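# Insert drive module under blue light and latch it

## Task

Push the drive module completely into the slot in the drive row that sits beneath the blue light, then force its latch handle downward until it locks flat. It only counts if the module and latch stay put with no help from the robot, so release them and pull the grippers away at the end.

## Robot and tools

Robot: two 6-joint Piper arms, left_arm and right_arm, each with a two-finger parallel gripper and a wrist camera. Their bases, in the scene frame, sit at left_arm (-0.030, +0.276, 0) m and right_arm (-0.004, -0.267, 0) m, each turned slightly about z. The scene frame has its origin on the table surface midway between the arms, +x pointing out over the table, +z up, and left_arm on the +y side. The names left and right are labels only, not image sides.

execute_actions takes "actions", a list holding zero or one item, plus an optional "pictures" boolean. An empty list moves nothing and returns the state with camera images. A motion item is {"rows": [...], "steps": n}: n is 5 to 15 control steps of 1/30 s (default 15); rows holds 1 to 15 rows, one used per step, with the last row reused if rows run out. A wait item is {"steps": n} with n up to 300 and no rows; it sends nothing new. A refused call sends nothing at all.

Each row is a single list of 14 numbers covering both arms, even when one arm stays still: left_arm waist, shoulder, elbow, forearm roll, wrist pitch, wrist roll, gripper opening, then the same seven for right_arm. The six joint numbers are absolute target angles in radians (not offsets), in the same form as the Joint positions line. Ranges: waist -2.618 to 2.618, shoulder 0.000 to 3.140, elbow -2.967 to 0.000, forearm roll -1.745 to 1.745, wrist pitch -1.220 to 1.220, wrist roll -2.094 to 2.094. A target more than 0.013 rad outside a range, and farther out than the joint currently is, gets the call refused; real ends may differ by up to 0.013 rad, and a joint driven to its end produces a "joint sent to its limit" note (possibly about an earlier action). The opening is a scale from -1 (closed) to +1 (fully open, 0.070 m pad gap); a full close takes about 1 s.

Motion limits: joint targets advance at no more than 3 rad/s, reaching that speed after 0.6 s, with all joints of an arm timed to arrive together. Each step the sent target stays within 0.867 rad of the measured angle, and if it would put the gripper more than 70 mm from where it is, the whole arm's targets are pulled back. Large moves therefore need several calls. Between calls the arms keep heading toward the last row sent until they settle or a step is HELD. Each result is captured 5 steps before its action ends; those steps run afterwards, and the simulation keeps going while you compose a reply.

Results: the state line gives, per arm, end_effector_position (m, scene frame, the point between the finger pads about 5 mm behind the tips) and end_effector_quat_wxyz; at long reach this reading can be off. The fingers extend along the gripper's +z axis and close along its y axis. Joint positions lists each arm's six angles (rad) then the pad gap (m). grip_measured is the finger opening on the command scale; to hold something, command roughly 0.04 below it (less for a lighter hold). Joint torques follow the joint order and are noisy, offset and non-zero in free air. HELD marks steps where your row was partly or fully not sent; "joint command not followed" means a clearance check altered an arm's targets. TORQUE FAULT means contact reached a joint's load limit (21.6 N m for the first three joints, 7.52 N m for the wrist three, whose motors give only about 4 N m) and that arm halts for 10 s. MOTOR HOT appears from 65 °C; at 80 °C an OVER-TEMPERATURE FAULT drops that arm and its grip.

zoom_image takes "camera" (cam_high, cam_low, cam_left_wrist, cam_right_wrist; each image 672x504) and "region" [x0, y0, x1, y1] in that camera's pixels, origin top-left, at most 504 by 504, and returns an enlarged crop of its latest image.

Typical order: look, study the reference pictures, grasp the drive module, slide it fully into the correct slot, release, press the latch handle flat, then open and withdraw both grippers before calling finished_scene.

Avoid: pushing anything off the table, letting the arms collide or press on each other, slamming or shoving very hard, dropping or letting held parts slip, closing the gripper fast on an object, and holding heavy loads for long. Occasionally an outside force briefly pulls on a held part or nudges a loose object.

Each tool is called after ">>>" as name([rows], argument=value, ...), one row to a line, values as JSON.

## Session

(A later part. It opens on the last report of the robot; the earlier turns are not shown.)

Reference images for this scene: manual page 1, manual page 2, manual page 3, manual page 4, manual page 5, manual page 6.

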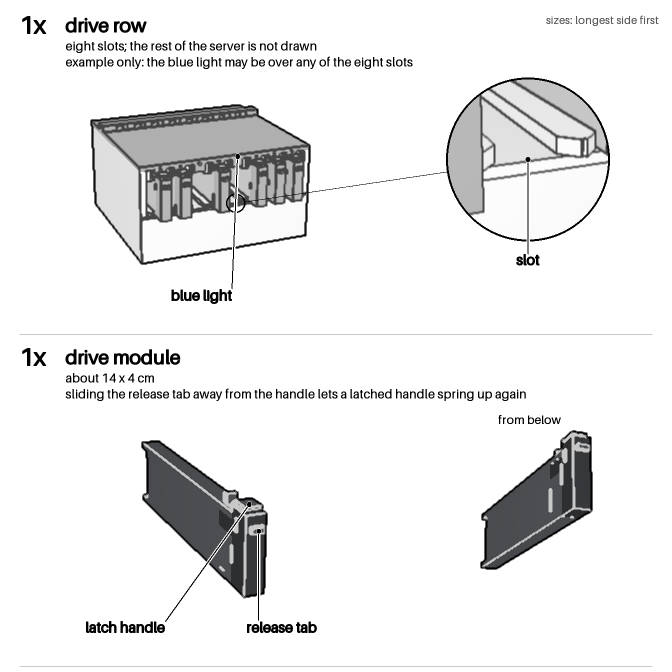

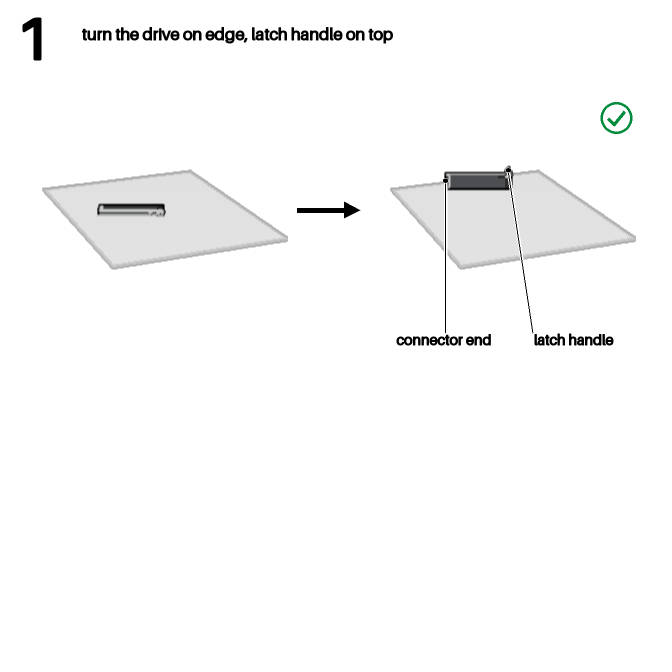

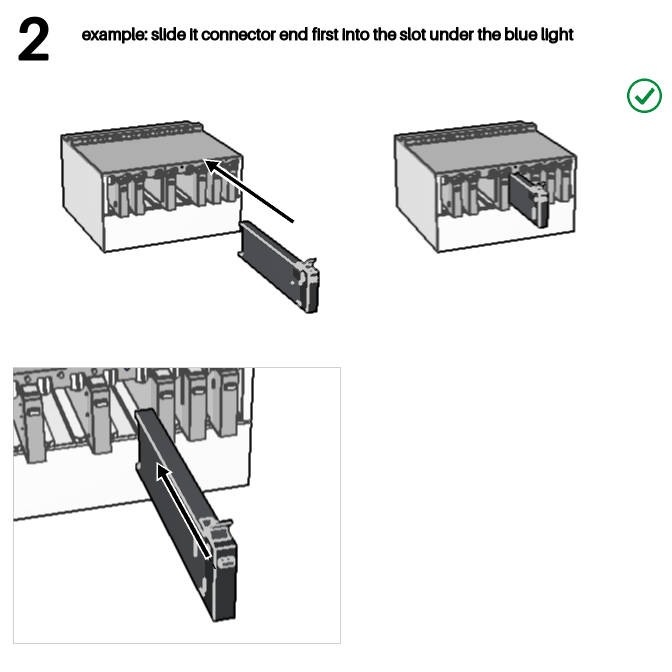

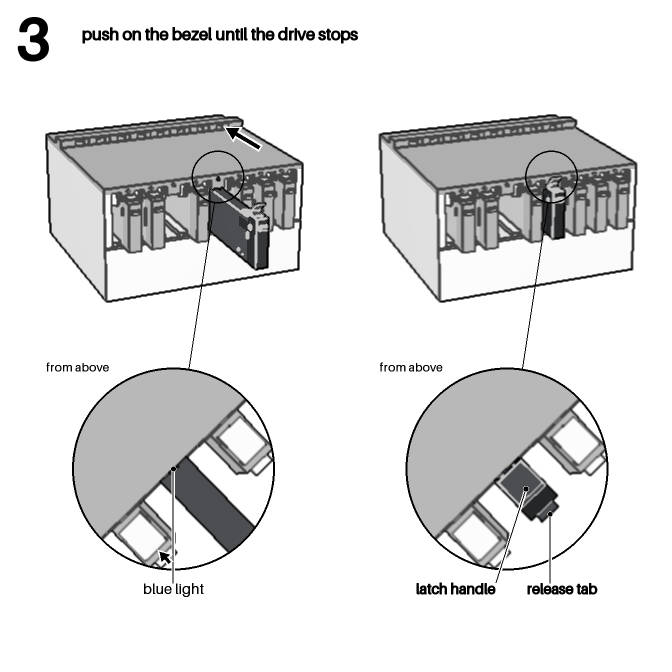

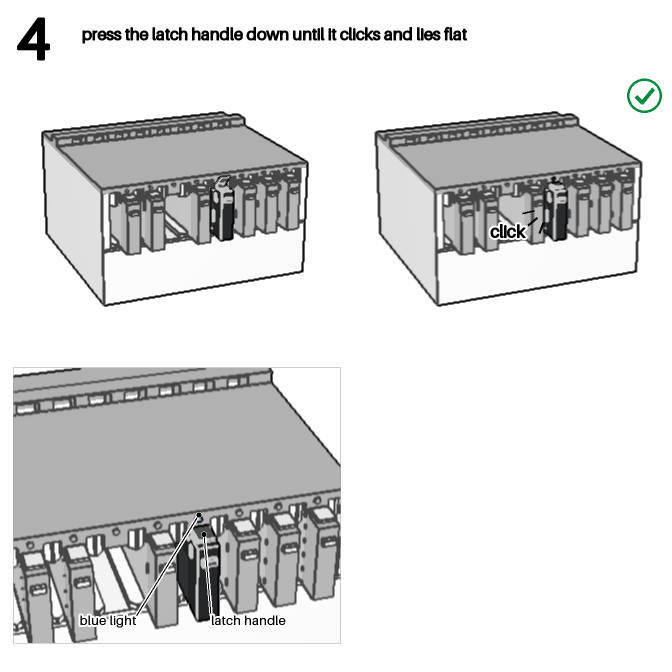

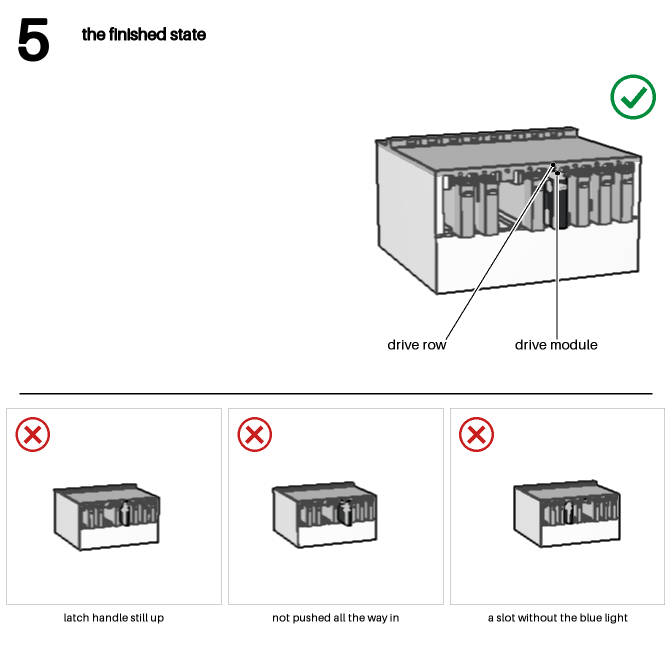

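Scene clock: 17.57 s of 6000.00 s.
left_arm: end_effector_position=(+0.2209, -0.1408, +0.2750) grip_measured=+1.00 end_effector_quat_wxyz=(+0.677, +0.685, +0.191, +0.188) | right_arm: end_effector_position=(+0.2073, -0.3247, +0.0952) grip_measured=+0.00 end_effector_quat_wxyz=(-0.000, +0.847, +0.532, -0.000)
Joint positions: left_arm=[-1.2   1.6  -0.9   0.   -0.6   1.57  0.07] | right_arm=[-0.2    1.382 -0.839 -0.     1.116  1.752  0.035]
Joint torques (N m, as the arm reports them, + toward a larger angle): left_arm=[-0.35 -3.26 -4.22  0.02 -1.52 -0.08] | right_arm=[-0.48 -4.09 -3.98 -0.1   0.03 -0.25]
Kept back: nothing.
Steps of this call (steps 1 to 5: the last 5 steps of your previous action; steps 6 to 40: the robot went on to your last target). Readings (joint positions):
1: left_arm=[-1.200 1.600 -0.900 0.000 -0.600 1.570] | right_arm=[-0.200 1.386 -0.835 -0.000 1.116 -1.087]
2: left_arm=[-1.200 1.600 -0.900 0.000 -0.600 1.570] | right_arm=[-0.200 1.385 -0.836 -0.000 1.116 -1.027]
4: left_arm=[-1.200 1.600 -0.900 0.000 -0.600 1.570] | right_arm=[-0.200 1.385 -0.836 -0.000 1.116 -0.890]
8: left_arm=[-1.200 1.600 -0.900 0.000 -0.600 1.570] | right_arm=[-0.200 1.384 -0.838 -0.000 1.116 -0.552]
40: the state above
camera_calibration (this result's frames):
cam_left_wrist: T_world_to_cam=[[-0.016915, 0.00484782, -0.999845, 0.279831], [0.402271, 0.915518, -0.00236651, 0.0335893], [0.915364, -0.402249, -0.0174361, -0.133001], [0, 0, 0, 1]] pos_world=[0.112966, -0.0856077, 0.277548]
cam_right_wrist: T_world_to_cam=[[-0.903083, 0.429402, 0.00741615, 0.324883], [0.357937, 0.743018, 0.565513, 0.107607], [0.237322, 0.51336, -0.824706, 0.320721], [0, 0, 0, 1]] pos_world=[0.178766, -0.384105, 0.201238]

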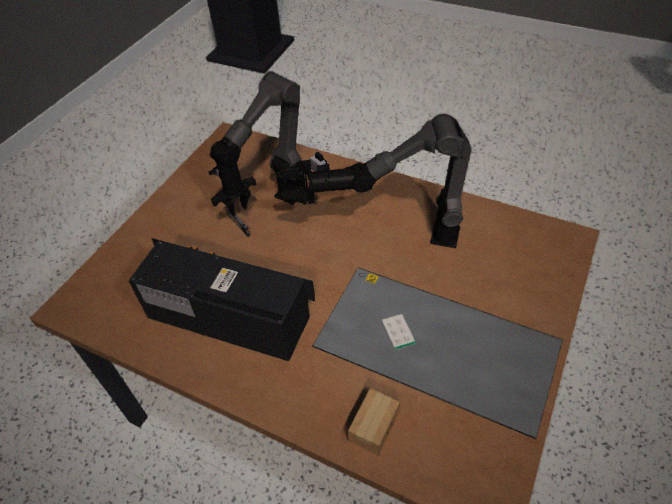

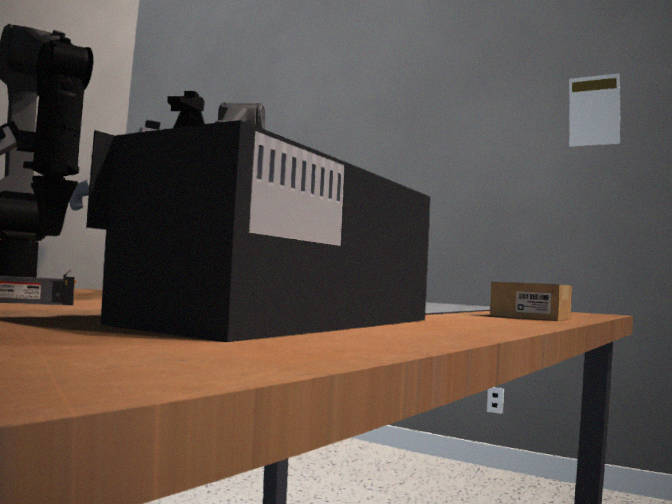

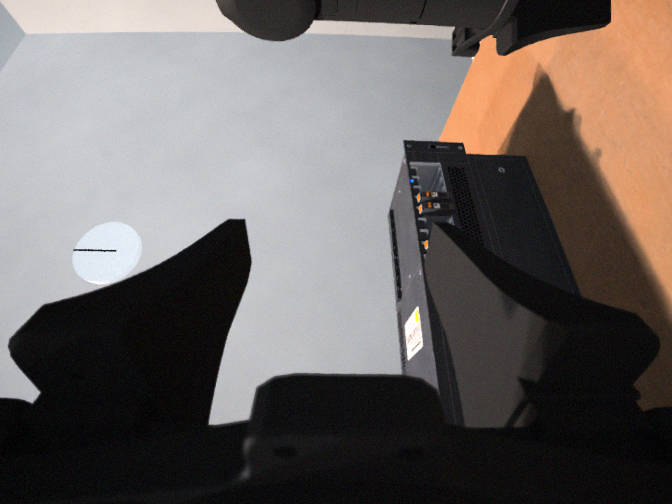

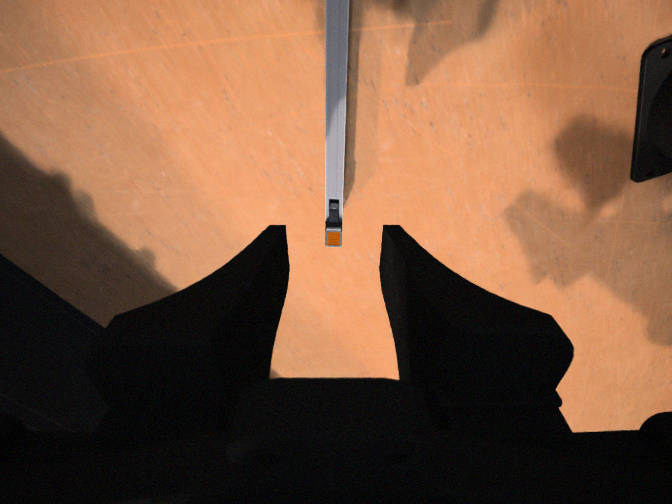

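>>> execute_actions([
  {"rows": [[-1.2,1.6,-0.9,0,-0.6,1.57,1,-0.2,1.53,-0.658,0,0.786,1.76,0]], "steps": 15},
])

>>> execute_actions([
  {"rows": [[-1.2,1.6,-0.9,0,-0.6,1.57,1,-0.2,1.53,-0.658,0,0.786,1.76,-1]], "steps": 15},
])

>>> execute_actions([
  {"rows": [[-1.2,1.6,-0.9,0,-0.6,1.57,1,-0.2,1.48,-0.717,0,0.894,1.76,-1],[-1.2,1.6,-0.9,0,-0.6,1.57,1,-0.2,1.48,-0.717,0,0.894,1.76,-1],[-1.2,1.6,-0.9,0,-0.6,1.57,1,-0.2,1.48,-0.717,0,0.894,1.76,-1],[-1.2,1.6,-0.9,0,-0.6,1.57,1,-0.2,1.48,-0.717,0,0.894,1.76,-1],[-1.2,1.6,-0.9,0,-0.6,1.57,1,-0.2,1.48,-0.717,0,0.894,1.76,-1],[-1.2,1.6,-0.9,0,-0.6,1.57,1,-0.2,1.48,-0.717,0,0.894,1.76,-1],[-1.2,1.6,-0.9,0,-0.6,1.57,1,-0.2,1.48,-0.717,0,0.894,0,-1]], "steps": 15},
])

>>> execute_actions([
  {"steps": 32},
])

>>> execute_actions([
  {"rows": [[-1.2,1.6,-0.9,0,-0.6,1.57,1,-0.2,1.53,-0.658,0,0.786,0,-1]], "steps": 12},
])

>>> execute_actions([
  {"rows": [[-1.2,1.6,-0.9,0,-0.6,1.57,1,-0.2,1.53,-0.658,0,0.786,0,-0.5]], "steps": 10},
])

>>> execute_actions([
  {"rows": [[-1.2,1.6,-0.9,0,-0.6,1.57,1,-0.2,1.27,-0.315,0,0.2975,0,-0.5]], "steps": 15},
])

>>> execute_actions([
  {"steps": 12},
], pictures=true)

Scene clock: 18.33 s of 6000.00 s.
left_arm: end_effector_position=(+0.2209, -0.1408, +0.2750) grip_measured=+1.00 end_effector_quat_wxyz=(+0.677, +0.685, +0.191, +0.188) | right_arm: end_effector_position=(+0.2105, -0.3256, +0.0450) grip_measured=+0.00 end_effector_quat_wxyz=(+0.001, +0.849, +0.529, +0.001)
Joint positions: left_arm=[-1.2   1.6  -0.9   0.   -0.6   1.57  0.07] | right_arm=[-0.2    1.483 -0.715 -0.     0.887  1.76   0.035]
Joint torques (N m, as the arm reports them, + toward a larger angle): left_arm=[-0.4  -3.39 -4.23  0.04 -1.54 -0.09] | right_arm=[-0.64 -4.22 -3.08 -0.08  0.58 -0.01]
Steps of this call (steps 1 to 13: the robot went on to your last target; steps 14 to 23: the first 10 steps of this action). Readings (joint positions):
14: left_arm=[-1.200 1.600 -0.900 0.000 -0.600 1.570] | right_arm=[-0.200 1.382 -0.839 -0.000 1.116 1.760]
15: left_arm=[-1.200 1.600 -0.900 0.000 -0.600 1.570] | right_arm=[-0.200 1.382 -0.839 -0.000 1.113 1.760]
17: left_arm=[-1.200 1.600 -0.900 0.000 -0.600 1.570] | right_arm=[-0.200 1.391 -0.827 -0.000 1.089 1.760]
21: left_arm=[-1.200 1.600 -0.900 0.000 -0.600 1.570] | right_arm=[-0.200 1.445 -0.761 -0.000 0.970 1.760]
23: the state above

Scene clock: 18.83 s of 6000.00 s.
left_arm: end_effector_position=(+0.2209, -0.1408, +0.2750) grip_measured=+1.00 end_effector_quat_wxyz=(+0.677, +0.685, +0.191, +0.188) | right_arm: end_effector_position=(+0.2073, -0.3247, +0.0229) grip_measured=-0.62 end_effector_quat_wxyz=(-0.001, +0.849, +0.529, -0.001)
Joint positions: left_arm=[-1.2   1.6  -0.9   0.   -0.6   1.57  0.07] | right_arm=[-0.2    1.531 -0.657 -0.     0.786  1.76   0.013]
Joint torques (N m, as the arm reports them, + toward a larger angle): left_arm=[-0.29 -3.45 -4.37  0.03 -1.53 -0.09] | right_arm=[-0.78 -4.28 -3.39 -0.06  0.31  0.08]
Steps of this call (steps 1 to 5: the last 5 steps of your previous action; steps 6 to 15: the first 10 steps of this action). Readings (joint positions):
6: left_arm=[-1.200 1.600 -0.900 0.000 -0.600 1.570] | right_arm=[-0.200 1.531 -0.657 -0.000 0.784 1.760]
7: left_arm=[-1.200 1.600 -0.900 0.000 -0.600 1.570] | right_arm=[-0.200 1.531 -0.657 -0.000 0.785 1.760]
9: left_arm=[-1.200 1.600 -0.900 0.000 -0.600 1.570] | right_arm=[-0.200 1.531 -0.657 -0.000 0.786 1.760]
13: left_arm=[-1.200 1.600 -0.900 0.000 -0.600 1.570] | right_arm=[-0.200 1.531 -0.657 -0.000 0.786 1.760]
15: the state above

Scene clock: 19.33 s of 6000.00 s.
left_arm: end_effector_position=(+0.2209, -0.1408, +0.2750) grip_measured=+1.00 end_effector_quat_wxyz=(+0.677, +0.685, +0.191, +0.188) | right_arm: end_effector_position=(+0.2087, -0.3251, +0.0454) grip_measured=-0.75 end_effector_quat_wxyz=(-0.002, +0.842, +0.540, -0.002)
Joint positions: left_arm=[-1.2   1.6  -0.9   0.   -0.6   1.57  0.07] | right_arm=[-0.2    1.482 -0.715 -0.     0.897  1.733  0.009]
Joint torques (N m, as the arm reports them, + toward a larger angle): left_arm=[-0.39 -3.41 -4.3   0.04 -1.51 -0.12] | right_arm=[-1.   -3.78 -2.79 -0.04 -0.03 -0.54]
Steps of this call (steps 1 to 5: the last 5 steps of your previous action; steps 6 to 15: the first 10 steps of this action). Readings (joint positions):
6: left_arm=[-1.200 1.600 -0.900 0.000 -0.600 1.570] | right_arm=[-0.200 1.530 -0.657 -0.000 0.786 1.760]
7: left_arm=[-1.200 1.600 -0.900 0.000 -0.600 1.570] | right_arm=[-0.200 1.529 -0.659 -0.000 0.789 1.760]
9: left_arm=[-1.200 1.600 -0.900 0.000 -0.600 1.570] | right_arm=[-0.200 1.518 -0.672 -0.000 0.814 1.760]
13: left_arm=[-1.200 1.600 -0.900 0.000 -0.600 1.570] | right_arm=[-0.200 1.482 -0.715 -0.000 0.891 1.758]
15: the state above

Scene clock: 20.40 s of 6000.00 s.
left_arm: end_effector_position=(+0.2209, -0.1408, +0.2750) grip_measured=+1.00 end_effector_quat_wxyz=(+0.677, +0.685, +0.191, +0.188) | right_arm: end_effector_position=(+0.2101, -0.3255, +0.0462) grip_measured=-0.75 end_effector_quat_wxyz=(+0.000, +0.133, +0.991, -0.000)
Joint positions: left_arm=[-1.2   1.6  -0.9   0.   -0.6   1.57  0.07] | right_arm=[-0.2    1.48  -0.717 -0.     0.894  0.     0.009]
Joint torques (N m, as the arm reports them, + toward a larger angle): left_arm=[-0.29 -3.38 -4.4   0.03 -1.52 -0.14] | right_arm=[-0.95 -4.43 -3.9   0.05 -0.06  0.16]
Kept back: nothing.
Steps of this call (steps 1 to 5: the last 5 steps of your previous action; steps 6 to 32: the robot went on to your last target). Readings (joint positions):
1: left_arm=[-1.200 1.600 -0.900 0.000 -0.600 1.570] | right_arm=[-0.200 1.482 -0.715 -0.000 0.896 1.712]
2: left_arm=[-1.200 1.600 -0.900 0.000 -0.600 1.570] | right_arm=[-0.200 1.482 -0.715 -0.000 0.895 1.685]
4: left_arm=[-1.200 1.600 -0.900 0.000 -0.600 1.570] | right_arm=[-0.200 1.482 -0.715 -0.000 0.895 1.614]
8: left_arm=[-1.200 1.600 -0.900 0.000 -0.600 1.570] | right_arm=[-0.200 1.482 -0.715 -0.000 0.894 1.407]
32: the state above

Scene clock: 20.63 s of 6000.00 s.
left_arm: end_effector_position=(+0.2209, -0.1408, +0.2750) grip_measured=+1.00 end_effector_quat_wxyz=(+0.677, +0.685, +0.191, +0.188) | right_arm: end_effector_position=(+0.2092, -0.3252, +0.0273) grip_measured=-0.75 end_effector_quat_wxyz=(+0.002, +0.133, +0.991, -0.000)
Joint positions: left_arm=[-1.2   1.6  -0.9   0.   -0.6   1.57  0.07] | right_arm=[-0.2    1.521 -0.668 -0.     0.801  0.     0.009]
Joint torques (N m, as the arm reports them, + toward a larger angle): left_arm=[-0.42 -3.39 -4.31  0.03 -1.53 -0.18] | right_arm=[-0.93 -4.4  -3.32  0.08  0.38  0.04]
Steps of this call (steps 1 to 7: the first 7 steps of this action). Readings (joint positions):
1: left_arm=[-1.200 1.600 -0.900 0.000 -0.600 1.570] | right_arm=[-0.200 1.480 -0.717 -0.000 0.894 -0.000]
2: left_arm=[-1.200 1.600 -0.900 0.000 -0.600 1.570] | right_arm=[-0.200 1.480 -0.717 -0.000 0.891 0.000]
4: left_arm=[-1.200 1.600 -0.900 0.000 -0.600 1.570] | right_arm=[-0.200 1.490 -0.706 -0.000 0.866 0.000]
7: the state above

Scene clock: 20.97 s of 6000.00 s.
left_arm: end_effector_position=(+0.2209, -0.1408, +0.2750) grip_measured=+1.00 end_effector_quat_wxyz=(+0.677, +0.685, +0.191, +0.188) | right_arm: end_effector_position=(+0.2074, -0.3247, +0.0229) grip_measured=-0.50 end_effector_quat_wxyz=(-0.001, +0.133, +0.991, +0.000)
Joint positions: left_arm=[-1.2   1.6  -0.9   0.   -0.6   1.57  0.07] | right_arm=[-0.2    1.531 -0.657 -0.     0.786  0.     0.018]
Joint torques (N m, as the arm reports them, + toward a larger angle): left_arm=[-0.32 -3.49 -4.21  0.03 -1.53 -0.2 ] | right_arm=[-0.85 -4.3  -3.5   0.08  0.24 -0.03]
Steps of this call (steps 1 to 5: the last 5 steps of your previous action; steps 6 to 10: the first 5 steps of this action). Readings (joint positions):
6: left_arm=[-1.200 1.600 -0.900 0.000 -0.600 1.570] | right_arm=[-0.200 1.531 -0.657 -0.000 0.785 0.000]
7: left_arm=[-1.200 1.600 -0.900 0.000 -0.600 1.570] | right_arm=[-0.200 1.531 -0.657 -0.000 0.785 0.000]
9: left_arm=[-1.200 1.600 -0.900 0.000 -0.600 1.570] | right_arm=[-0.200 1.531 -0.657 -0.000 0.786 0.000]
10: the state above

Scene clock: 21.47 s of 6000.00 s.
left_arm: end_effector_position=(+0.2209, -0.1408, +0.2750) grip_measured=+1.00 end_effector_quat_wxyz=(+0.677, +0.685, +0.191, +0.188) | right_arm: end_effector_position=(+0.2088, -0.3251, +0.0212) grip_measured=-0.50 end_effector_quat_wxyz=(+0.098, +0.133, +0.986, -0.013)
Joint positions: left_arm=[-1.2   1.6  -0.9   0.   -0.6   1.57  0.07] | right_arm=[-0.2    1.403 -0.491 -0.     0.548  0.     0.017]
Joint torques (N m, as the arm reports them, + toward a larger angle): left_arm=[-0.43 -3.47 -4.38  0.03 -1.53 -0.19] | right_arm=[-0.78 -4.32 -1.32  0.1  -0.58 -0.15]
Steps of this call (steps 1 to 5: the last 5 steps of your previous action; steps 6 to 15: the first 10 steps of this action). Readings (joint positions):
6: left_arm=[-1.200 1.600 -0.900 0.000 -0.600 1.570] | right_arm=[-0.200 1.531 -0.657 -0.000 0.786 0.000]
7: left_arm=[-1.200 1.600 -0.900 0.000 -0.600 1.570] | right_arm=[-0.200 1.529 -0.657 -0.000 0.784 0.000]
9: left_arm=[-1.200 1.600 -0.900 0.000 -0.600 1.570] | right_arm=[-0.200 1.516 -0.641 -0.000 0.760 0.000]
13: left_arm=[-1.200 1.600 -0.900 0.000 -0.600 1.570] | right_arm=[-0.200 1.453 -0.557 -0.000 0.640 0.000]
15: the state above

Scene clock: 21.87 s of 6000.00 s.
left_arm: end_effector_position=(+0.2209, -0.1408, +0.2750) grip_measured=+1.00 end_effector_quat_wxyz=(+0.677, +0.685, +0.191, +0.188) | right_arm: end_effector_position=(+0.2072, -0.3247, +0.0233) grip_measured=-0.50 end_effector_quat_wxyz=(+0.200, +0.131, +0.971, -0.027)
Joint positions: left_arm=[-1.2   1.6  -0.9   0.   -0.6   1.57  0.07] | right_arm=[-0.2    1.269 -0.314 -0.     0.297  0.     0.017]
Joint torques (N m, as the arm reports them, + toward a larger angle): left_arm=[-0.41 -3.37 -4.3   0.02 -1.54 -0.2 ] | right_arm=[-0.96 -2.01 -3.21  0.12 -0.16 -0.19]
Kept back: nothing.
Steps of this call (steps 1 to 5: the last 5 steps of your previous action; steps 6 to 12: the robot went on to your last target). Readings (joint positions):
1: left_arm=[-1.200 1.600 -0.900 0.000 -0.600 1.570] | right_arm=[-0.200 1.376 -0.455 -0.000 0.496 0.000]
2: left_arm=[-1.200 1.600 -0.900 0.000 -0.600 1.570] | right_arm=[-0.200 1.351 -0.422 -0.000 0.449 0.000]
4: left_arm=[-1.200 1.600 -0.900 0.000 -0.600 1.570] | right_arm=[-0.200 1.312 -0.371 -0.000 0.377 0.000]
8: left_arm=[-1.200 1.600 -0.900 0.000 -0.600 1.570] | right_arm=[-0.200 1.272 -0.318 -0.000 0.302 0.000]
12: the state above
camera_calibration (this result's frames):
cam_left_wrist: T_world_to_cam=[[-0.0169146, 0.00484732, -0.999845, 0.279831], [0.402271, 0.915518, -0.00236682, 0.0335895], [0.915364, -0.402249, -0.0174356, -0.133001], [0, 0, 0, 1]] pos_world=[0.112966, -0.0856077, 0.277548]
cam_right_wrist: T_world_to_cam=[[-0.262955, -0.964778, 0.00765118, -0.260019], [-0.946082, 0.259398, 0.194012, 0.27016], [-0.189163, 0.0437779, -0.980969, 0.200965], [0, 0, 0, 1]] pos_world=[0.225235, -0.329738, 0.146716]

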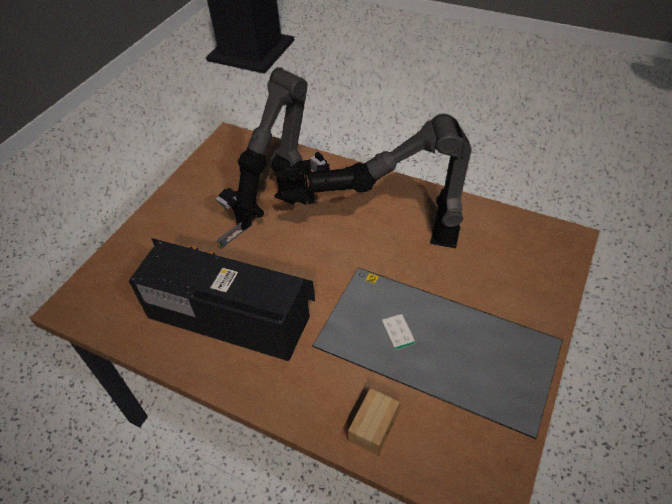

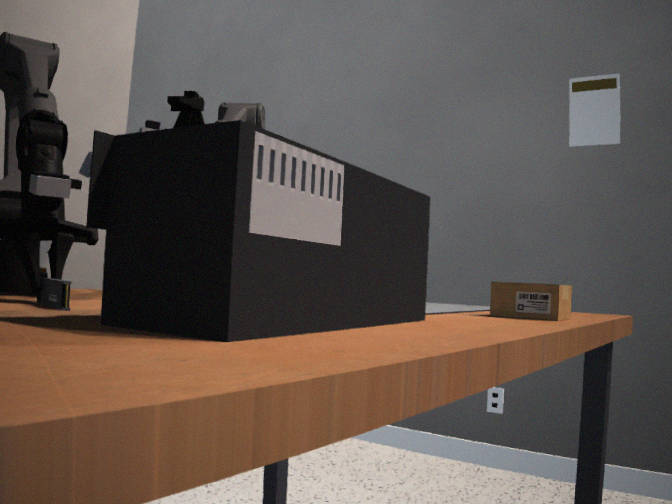

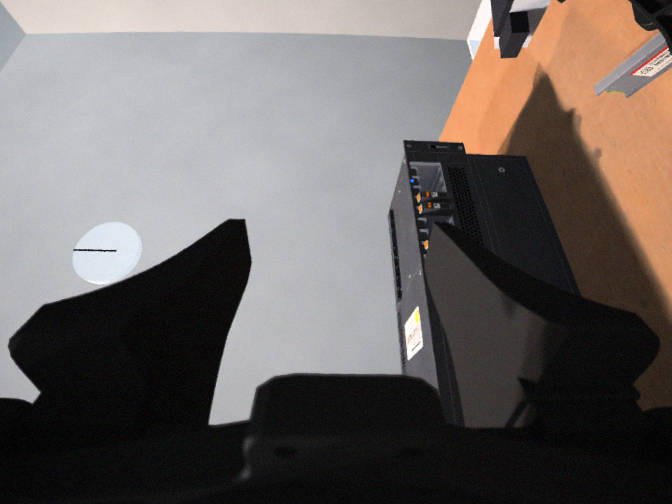

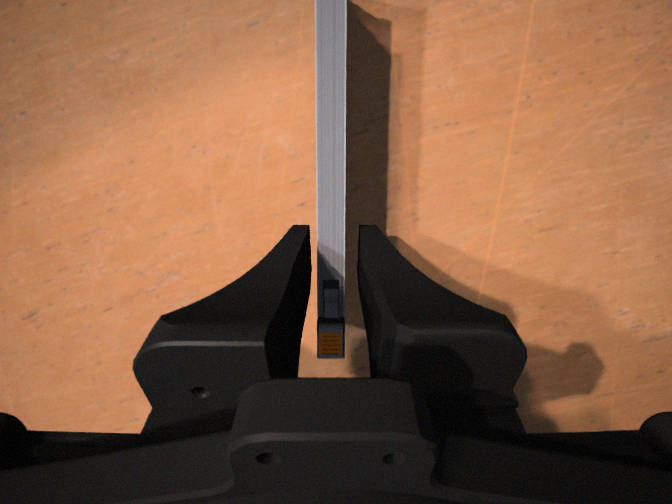

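>>> execute_actions([
  {"rows": [[-1.172,1.845,-0.571,0,-1.187,-1.57,1,-0.2,1.27,-0.315,0,0.2975,0,-1]], "steps": 15},
])

>>> execute_actions([
  {"rows": [[-1.172,1.845,-0.571,0,-1.187,-1.57,1,-0.25,1.15,-0.75,0,0.85,0,-1]], "steps": 15},
])

>>> execute_actions([
  {"rows": [[-1.172,1.845,-0.571,0,-1.187,-1.57,1,-0.433,1.42,-1.0496,0.282,0.97,-0.743,-1]], "steps": 15},
])

>>> execute_actions([
  {"steps": 30},
], pictures=true)

Scene clock: 22.77 s of 6000.00 s.
left_arm: end_effector_position=(+0.2218, -0.1363, +0.2407) grip_measured=+1.00 end_effector_quat_wxyz=(+0.696, +0.655, +0.273, +0.109) | right_arm: end_effector_position=(+0.2074, -0.3247, +0.0232) grip_measured=-0.75 end_effector_quat_wxyz=(+0.200, +0.131, +0.971, -0.027)
Joint positions: left_arm=[-1.193  1.666 -0.813  0.    -0.758  1.331  0.07 ] | right_arm=[-0.2    1.27  -0.315 -0.     0.298 -0.     0.009]
Joint torques (N m, as the arm reports them, + toward a larger angle): left_arm=[ 0.49 -3.28 -2.66  0.03 -1.73 -0.79] | right_arm=[-0.8  -1.69 -3.63  0.15 -0.16 -0.15]
Steps of this call (steps 1 to 17: the robot went on to your last target; steps 18 to 27: the first 10 steps of this action). Readings (joint positions):
18: left_arm=[-1.200 1.600 -0.900 0.000 -0.600 1.570] | right_arm=[-0.200 1.270 -0.315 -0.000 0.297 0.000]
19: left_arm=[-1.200 1.601 -0.900 0.000 -0.602 1.567] | right_arm=[-0.200 1.270 -0.315 -0.000 0.297 0.000]
21: left_arm=[-1.200 1.607 -0.892 0.000 -0.620 1.543] | right_arm=[-0.200 1.270 -0.315 -0.000 0.297 -0.000]
25: left_arm=[-1.197 1.641 -0.847 0.000 -0.698 1.424] | right_arm=[-0.200 1.270 -0.315 -0.000 0.298 -0.000]
27: the state above

Scene clock: 23.27 s of 6000.00 s.
left_arm: end_effector_position=(+0.2152, -0.1096, +0.1710) grip_measured=+1.00 end_effector_quat_wxyz=(+0.638, +0.374, +0.600, -0.305) | right_arm: end_effector_position=(+0.2275, -0.3357, +0.0674) grip_measured=-0.75 end_effector_quat_wxyz=(+0.198, +0.141, +0.969, -0.029)
Joint positions: left_arm=[-1.175  1.817 -0.608  0.    -1.121  0.111  0.07 ] | right_arm=[-0.222  1.221 -0.503 -0.     0.536 -0.     0.009]
Joint torques (N m, as the arm reports them, + toward a larger angle): left_arm=[ 0.47 -3.67 -2.55  0.07 -1.42 -0.3 ] | right_arm=[-1.19 -3.91 -5.42  0.17  0.1  -0.16]
Steps of this call (steps 1 to 5: the last 5 steps of your previous action; steps 6 to 15: the first 10 steps of this action). Readings (joint positions):
6: left_arm=[-1.183 1.755 -0.692 0.000 -0.969 0.921] | right_arm=[-0.200 1.270 -0.315 -0.000 0.298 -0.000]
7: left_arm=[-1.181 1.766 -0.677 0.000 -0.996 0.834] | right_arm=[-0.200 1.270 -0.317 -0.000 0.301 -0.000]
9: left_arm=[-1.179 1.784 -0.652 0.000 -1.042 0.651] | right_arm=[-0.202 1.267 -0.336 -0.000 0.326 -0.000]
13: left_arm=[-1.176 1.809 -0.620 0.000 -1.102 0.291] | right_arm=[-0.213 1.241 -0.430 -0.000 0.444 -0.000]
15: the state above

Scene clock: 23.77 s of 6000.00 s.
left_arm: end_effector_position=(+0.2130, -0.1037, +0.1614) grip_measured=+1.00 end_effector_quat_wxyz=(+0.325, -0.066, +0.704, -0.628) | right_arm: end_effector_position=(+0.2675, -0.3620, +0.1750) grip_measured=-0.75 end_effector_quat_wxyz=(+0.224, +0.094, +0.970, -0.030)
Joint positions: left_arm=[-1.172  1.842 -0.576  0.    -1.179 -1.187  0.07 ] | right_arm=[-0.326  1.227 -0.942  0.091  0.924 -0.239  0.009]
Joint torques (N m, as the arm reports them, + toward a larger angle): left_arm=[ 0.37 -3.37 -2.16  0.09 -1.54  0.16] | right_arm=[-1.41 -1.82 -4.21  0.38 -0.27 -0.49]
Steps of this call (steps 1 to 5: the last 5 steps of your previous action; steps 6 to 15: the first 10 steps of this action). Readings (joint positions):
6: left_arm=[-1.173 1.832 -0.588 0.000 -1.157 -0.430] | right_arm=[-0.245 1.162 -0.705 -0.000 0.791 -0.000]
7: left_arm=[-1.173 1.834 -0.586 0.000 -1.161 -0.520] | right_arm=[-0.248 1.160 -0.726 0.001 0.815 -0.003]
9: left_arm=[-1.173 1.836 -0.583 0.000 -1.167 -0.700] | right_arm=[-0.259 1.164 -0.779 0.011 0.852 -0.028]
13: left_arm=[-1.173 1.840 -0.578 0.000 -1.176 -1.046] | right_arm=[-0.298 1.198 -0.897 0.056 0.904 -0.146]
15: the state above

Scene clock: 24.77 s of 6000.00 s.
left_arm: end_effector_position=(+0.2126, -0.1028, +0.1601) grip_measured=+1.00 end_effector_quat_wxyz=(+0.199, -0.199, +0.678, -0.678) | right_arm: end_effector_position=(+0.2954, -0.3726, +0.1551) grip_measured=-0.75 end_effector_quat_wxyz=(+0.201, -0.058, +0.978, +0.012)
Joint positions: left_arm=[-1.172  1.845 -0.571  0.    -1.187 -1.57   0.07 ] | right_arm=[-0.433  1.42  -1.049  0.282  0.97  -0.743  0.009]
Joint torques (N m, as the arm reports them, + toward a larger angle): left_arm=[ 0.42 -3.35 -2.2   0.09 -1.55  0.23] | right_arm=[-0.27 -4.89 -4.76  0.35 -0.06  0.05]
Kept back: nothing.
Steps of this call (steps 1 to 5: the last 5 steps of your previous action; steps 6 to 30: the robot went on to your last target). Readings (joint positions):
1: left_arm=[-1.172 1.842 -0.575 0.000 -1.180 -1.250] | right_arm=[-0.341 1.245 -0.962 0.111 0.933 -0.293]
2: left_arm=[-1.172 1.843 -0.574 0.000 -1.182 -1.306] | right_arm=[-0.355 1.265 -0.979 0.134 0.941 -0.353]
4: left_arm=[-1.172 1.844 -0.573 0.000 -1.184 -1.403] | right_arm=[-0.380 1.311 -1.008 0.181 0.954 -0.477]
8: left_arm=[-1.172 1.845 -0.571 0.000 -1.187 -1.531] | right_arm=[-0.415 1.384 -1.043 0.247 0.968 -0.650]
30: the state above
All arms were judged still, so your last target was given up. Only a new action makes them travel on or press farther. Fingers that are still opening or closing keep moving.
camera_calibration (this result's frames):
cam_left_wrist: T_world_to_cam=[[0.00868054, 0.005956, 0.999945, -0.160867], [-0.999048, 0.0427951, 0.00841786, 0.208335], [-0.0427426, -0.999066, 0.00632181, 0.0263841], [0, 0, 0, 1]] pos_world=[0.210661, 0.0184019, 0.158938]
cam_right_wrist: T_world_to_cam=[[0.120639, -0.99267, 0.00727213, -0.407753], [-0.973924, -0.116937, 0.194416, 0.208398], [-0.19214, -0.0305367, -0.980892, 0.322235], [0, 0, 0, 1]] pos_world=[0.314069, -0.370555, 0.278527]

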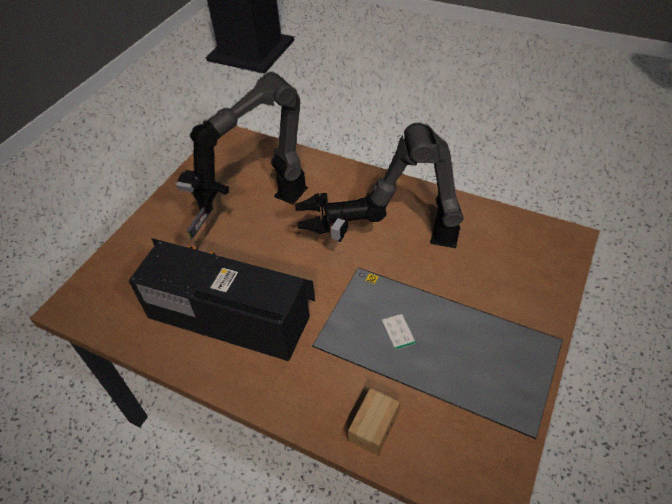

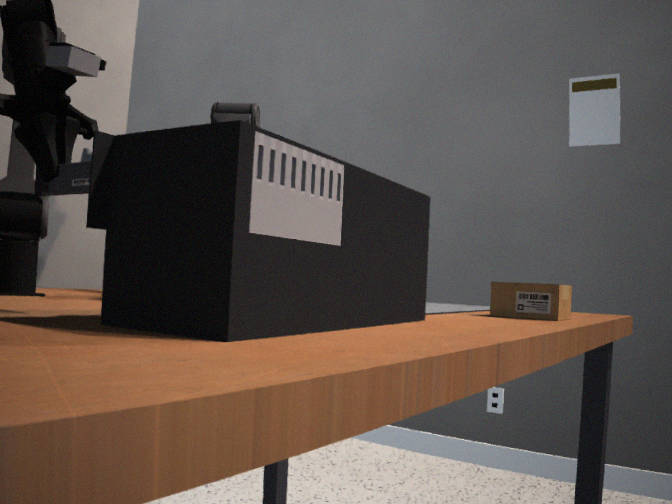

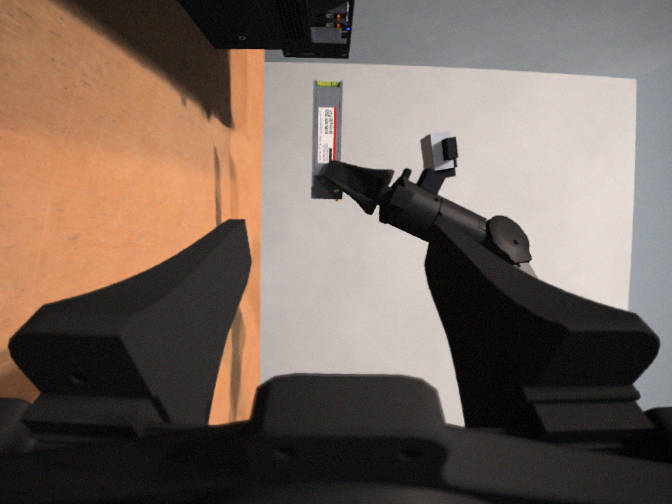

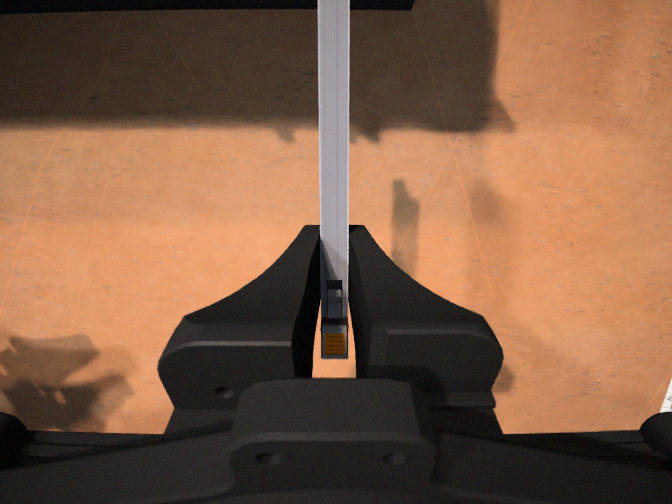

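>>> execute_actions([
  {"rows": [[-0.97,1.845,-0.571,0,-1.187,-1.57,1,-0.348,1.5364,-1.1723,0.25,0.9548,-0.646,-1]], "steps": 15},
])

>>> execute_actions([
  {"steps": 12},
], pictures=true)

>>> zoom_image(camera="cam_left_wrist", region=[260, 20, 420, 220])

>>> zoom_image(camera="cam_right_wrist", region=[200, 0, 480, 70])

Scene clock: 25.43 s of 6000.00 s.
left_arm: end_effector_position=(+0.2780, -0.0518, +0.1601) grip_measured=+1.00 end_effector_quat_wxyz=(+0.261, -0.261, +0.657, -0.657) | right_arm: end_effector_position=(+0.3363, -0.3672, +0.1553) grip_measured=-0.75 end_effector_quat_wxyz=(+0.202, -0.059, +0.978, +0.013)
Joint positions: left_arm=[-0.988  1.845 -0.571 -0.001 -1.187 -1.57   0.07 ] | right_arm=[-0.346  1.539 -1.175  0.25   0.954 -0.644  0.009]
Joint torques (N m, as the arm reports them, + toward a larger angle): left_arm=[-1.3  -3.65 -2.27  0.1  -1.54  0.23] | right_arm=[-1.06 -5.85 -3.74  0.04 -0.21 -0.17]
Steps of this call (steps 1 to 10: nothing new was sent; steps 11 to 20: the first 10 steps of this action). Readings (joint positions):
11: left_arm=[-1.172 1.845 -0.571 0.000 -1.187 -1.570] | right_arm=[-0.433 1.420 -1.050 0.282 0.970 -0.743]
12: left_arm=[-1.169 1.845 -0.571 0.000 -1.187 -1.570] | right_arm=[-0.431 1.422 -1.053 0.282 0.970 -0.741]
14: left_arm=[-1.145 1.845 -0.571 0.001 -1.187 -1.570] | right_arm=[-0.414 1.443 -1.078 0.275 0.969 -0.721]
18: left_arm=[-1.033 1.845 -0.571 0.000 -1.187 -1.570] | right_arm=[-0.355 1.526 -1.163 0.254 0.955 -0.654]
20: the state above

Scene clock: 25.83 s of 6000.00 s.
left_arm: end_effector_position=(+0.2837, -0.0463, +0.1601) grip_measured=+1.00 end_effector_quat_wxyz=(+0.267, -0.266, +0.655, -0.655) | right_arm: end_effector_position=(+0.3354, -0.3676, +0.1554) grip_measured=-0.75 end_effector_quat_wxyz=(+0.201, -0.059, +0.978, +0.012)
Joint positions: left_arm=[-0.97   1.845 -0.571 -0.    -1.187 -1.57   0.07 ] | right_arm=[-0.348  1.537 -1.173  0.25   0.955 -0.646  0.009]
Joint torques (N m, as the arm reports them, + toward a larger angle): left_arm=[-0.35 -3.58 -2.16  0.12 -1.52  0.23] | right_arm=[-1.04 -5.44 -3.24  0.08 -0.11 -0.17]
Kept back: nothing.
Steps of this call (steps 1 to 5: the last 5 steps of your previous action; steps 6 to 12: the robot went on to your last target). Readings (joint positions):
1: left_arm=[-0.975 1.845 -0.571 -0.001 -1.187 -1.570] | right_arm=[-0.346 1.539 -1.175 0.250 0.954 -0.644]
2: left_arm=[-0.968 1.845 -0.571 -0.001 -1.187 -1.570] | right_arm=[-0.347 1.539 -1.175 0.250 0.954 -0.645]
4: left_arm=[-0.967 1.845 -0.571 -0.001 -1.187 -1.570] | right_arm=[-0.347 1.538 -1.175 0.250 0.954 -0.645]
8: left_arm=[-0.969 1.845 -0.571 -0.000 -1.187 -1.570] | right_arm=[-0.348 1.537 -1.173 0.250 0.954 -0.646]
12: the state above
camera_calibration (this result's frames):
cam_left_wrist: T_world_to_cam=[[0.00729458, 0.00747423, 0.999945, -0.16133], [-0.987293, -0.158688, 0.00838842, 0.264216], [0.158742, -0.9873, 0.00622169, 0.0292889], [0, 0, 0, 1]] pos_world=[0.257386, 0.0720507, 0.158923]
cam_right_wrist: T_world_to_cam=[[0.121567, -0.992555, 0.00751205, -0.407836], [-0.973964, -0.117824, 0.193681, 0.247602], [-0.191354, -0.0308617, -0.981036, 0.330007], [0, 0, 0, 1]] pos_world=[0.353882, -0.365442, 0.278856]

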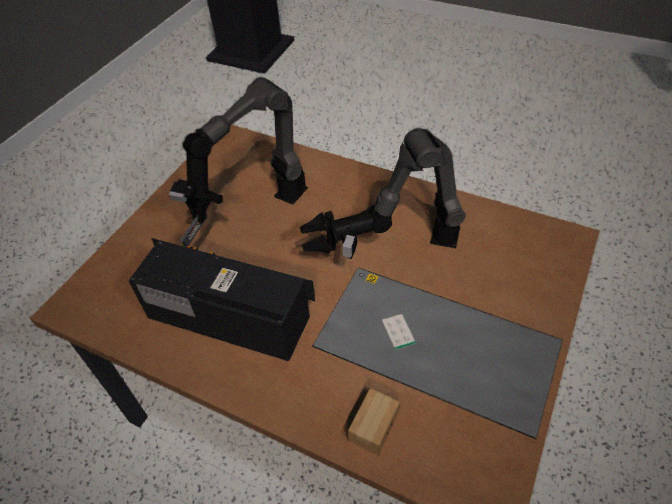

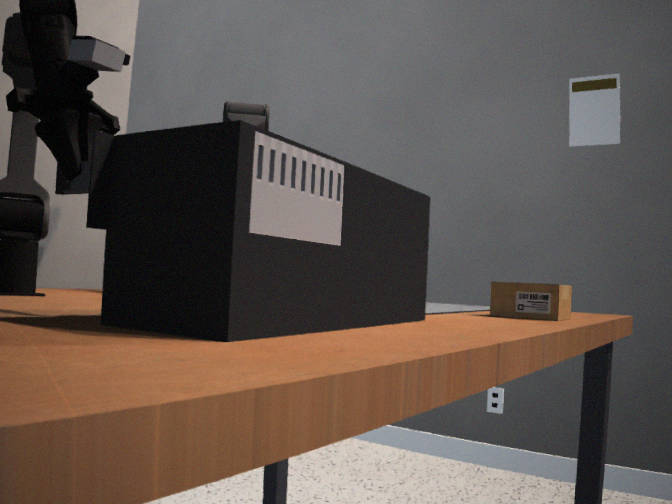

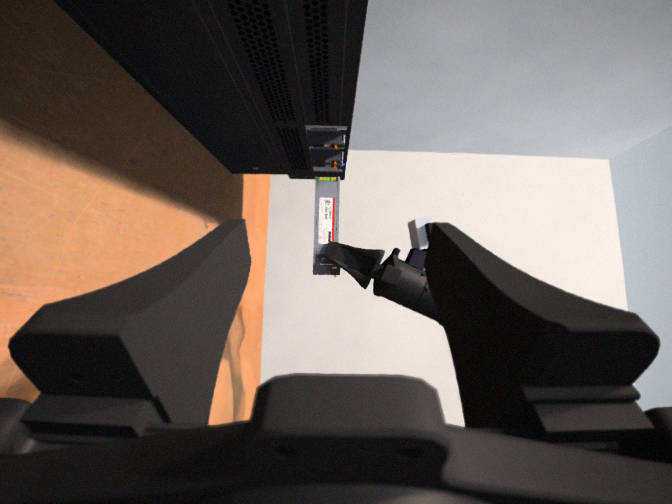

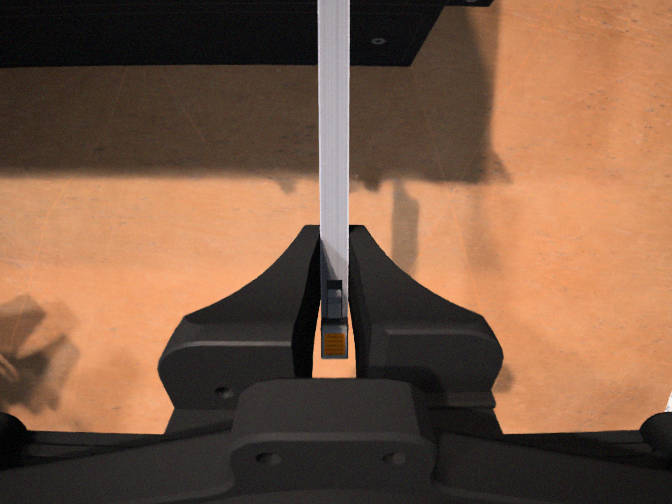

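Region (260, 20, 420, 220) of cam_left_wrist's 672x504 image, scaled by 2.520, with more detail than that image has; it fills the left 403 columns of this view, and the rest is white.

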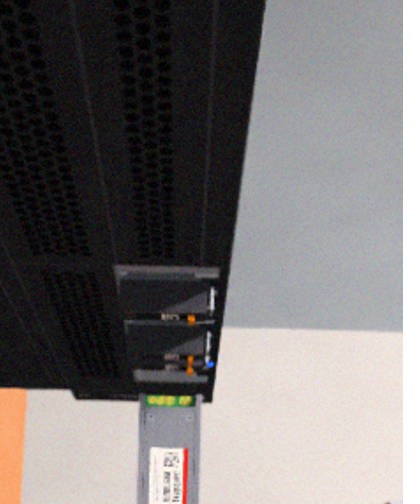

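Region (200, 0, 480, 70) of cam_right_wrist's 672x504 image, scaled by 1.800, with more detail than that image has; it fills the top 126 rows of this view, and the rest is white.

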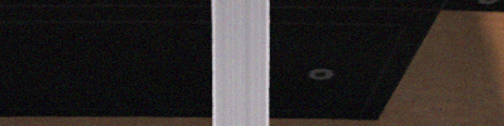

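>>> execute_actions([
  {"rows": [[-0.97,1.845,-0.571,0,-1.187,-1.57,1,-0.327,1.561,-1.23,0.242,0.981,-0.622,-1]], "steps": 15},
])

>>> execute_actions([
  {"steps": 8},
], pictures=true)

>>> zoom_image(camera="cam_right_wrist", region=[200, 0, 480, 70])

>>> zoom_image(camera="cam_left_wrist", region=[270, 120, 390, 280])

Scene clock: 26.40 s of 6000.00 s.
left_arm: end_effector_position=(+0.2836, -0.0464, +0.1601) grip_measured=+1.00 end_effector_quat_wxyz=(+0.267, -0.266, +0.655, -0.655) | right_arm: end_effector_position=(+0.3461, -0.3646, +0.1639) grip_measured=-0.75 end_effector_quat_wxyz=(+0.204, -0.063, +0.977, +0.013)
Joint positions: left_arm=[-0.97   1.845 -0.571 -0.    -1.187 -1.57   0.07 ] | right_arm=[-0.327  1.56  -1.231  0.242  0.981 -0.622  0.009]
Joint torques (N m, as the arm reports them, + toward a larger angle): left_arm=[-0.3  -3.52 -2.12  0.13 -1.53  0.23] | right_arm=[-0.4  -4.46 -3.38  0.06 -0.24 -0.07]
Steps of this call (steps 1 to 7: the robot went on to your last target; steps 8 to 17: the first 10 steps of this action). Readings (joint positions):
8: left_arm=[-0.970 1.845 -0.571 -0.000 -1.187 -1.570] | right_arm=[-0.348 1.536 -1.172 0.250 0.955 -0.646]
9: left_arm=[-0.970 1.845 -0.571 -0.000 -1.187 -1.570] | right_arm=[-0.347 1.537 -1.174 0.249 0.956 -0.645]
11: left_arm=[-0.970 1.845 -0.571 -0.000 -1.187 -1.570] | right_arm=[-0.339 1.546 -1.197 0.246 0.968 -0.636]
15: left_arm=[-0.970 1.845 -0.571 -0.000 -1.187 -1.570] | right_arm=[-0.327 1.560 -1.231 0.242 0.981 -0.622]
17: the state above

Scene clock: 26.67 s of 6000.00 s.
left_arm: end_effector_position=(+0.2836, -0.0464, +0.1601) grip_measured=+1.00 end_effector_quat_wxyz=(+0.267, -0.266, +0.655, -0.655) | right_arm: end_effector_position=(+0.3459, -0.3645, +0.1634) grip_measured=-0.75 end_effector_quat_wxyz=(+0.203, -0.063, +0.977, +0.013)
Joint positions: left_arm=[-0.97   1.845 -0.571  0.    -1.187 -1.57   0.07 ] | right_arm=[-0.327  1.561 -1.231  0.242  0.981 -0.622  0.009]
Joint torques (N m, as the arm reports them, + toward a larger angle): left_arm=[-0.38 -3.5  -2.19  0.12 -1.54  0.22] | right_arm=[-0.65 -4.59 -3.23  0.06 -0.3  -0.12]
Kept back: nothing.
Steps of this call (steps 1 to 5: the last 5 steps of your previous action; steps 6 to 8: the robot went on to your last target). Readings (joint positions):
1: left_arm=[-0.970 1.845 -0.571 -0.000 -1.187 -1.570] | right_arm=[-0.327 1.560 -1.231 0.242 0.981 -0.622]
2: left_arm=[-0.970 1.845 -0.571 0.000 -1.187 -1.570] | right_arm=[-0.327 1.560 -1.231 0.242 0.981 -0.622]
4: left_arm=[-0.970 1.845 -0.571 0.000 -1.187 -1.570] | right_arm=[-0.327 1.560 -1.231 0.242 0.981 -0.622]
8: the state above
camera_calibration (this result's frames):
cam_left_wrist: T_world_to_cam=[[0.00728278, 0.00745985, 0.999946, -0.161326], [-0.987321, -0.158516, 0.0083734, 0.264178], [0.15857, -0.987328, 0.00621083, 0.0292988], [0, 0, 0, 1]] pos_world=[0.257357, 0.0720075, 0.158924]
cam_right_wrist: T_world_to_cam=[[0.129, -0.991618, 0.0072232, -0.408364], [-0.97375, -0.125291, 0.190034, 0.254514], [-0.187536, -0.0315479, -0.981751, 0.338481], [0, 0, 0, 1]] pos_world=[0.363989, -0.362375, 0.286888]

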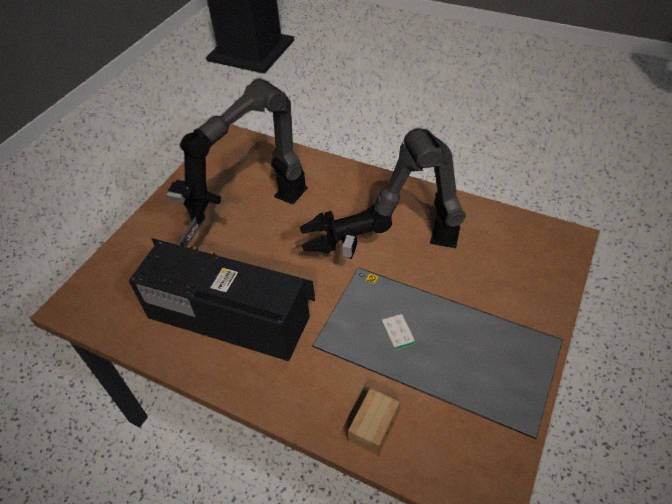

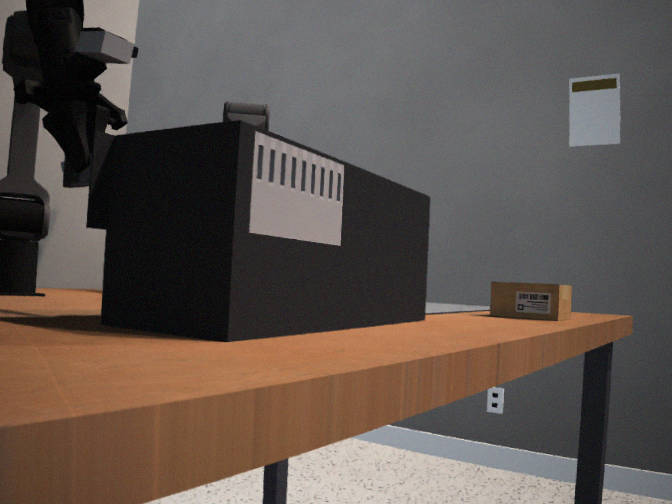

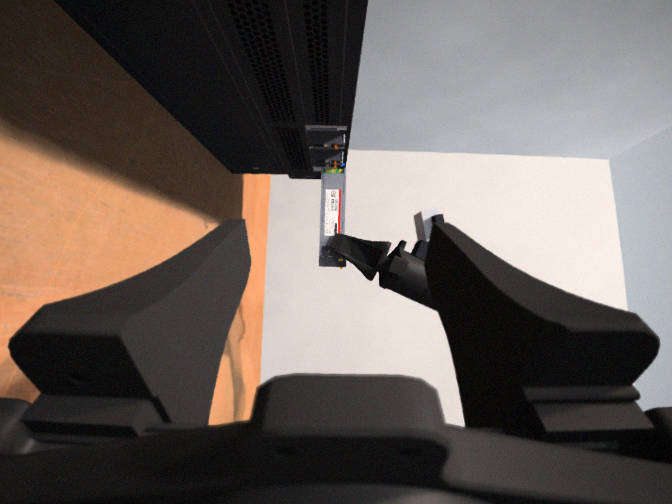

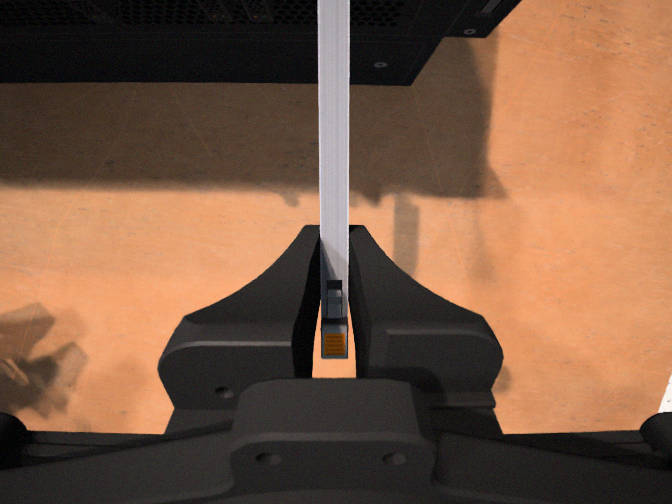

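Region (200, 0, 480, 70) of cam_right_wrist's 672x504 image, scaled by 1.800, with more detail than that image has; it fills the top 126 rows of this view, and the rest is white.

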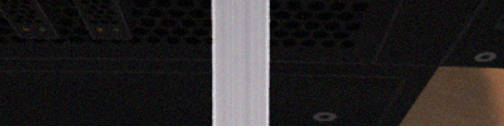

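Region (270, 120, 390, 280) of cam_left_wrist's 672x504 image, scaled by 3.150, with more detail than that image has; it fills the left 378 columns of this view, and the rest is white.

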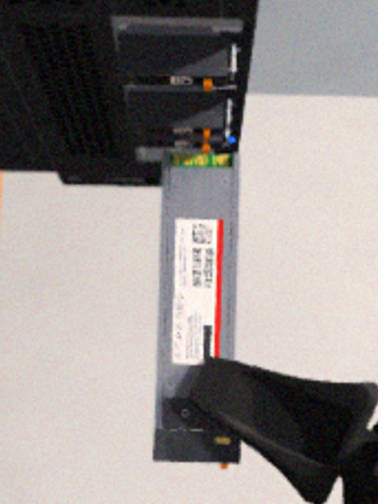

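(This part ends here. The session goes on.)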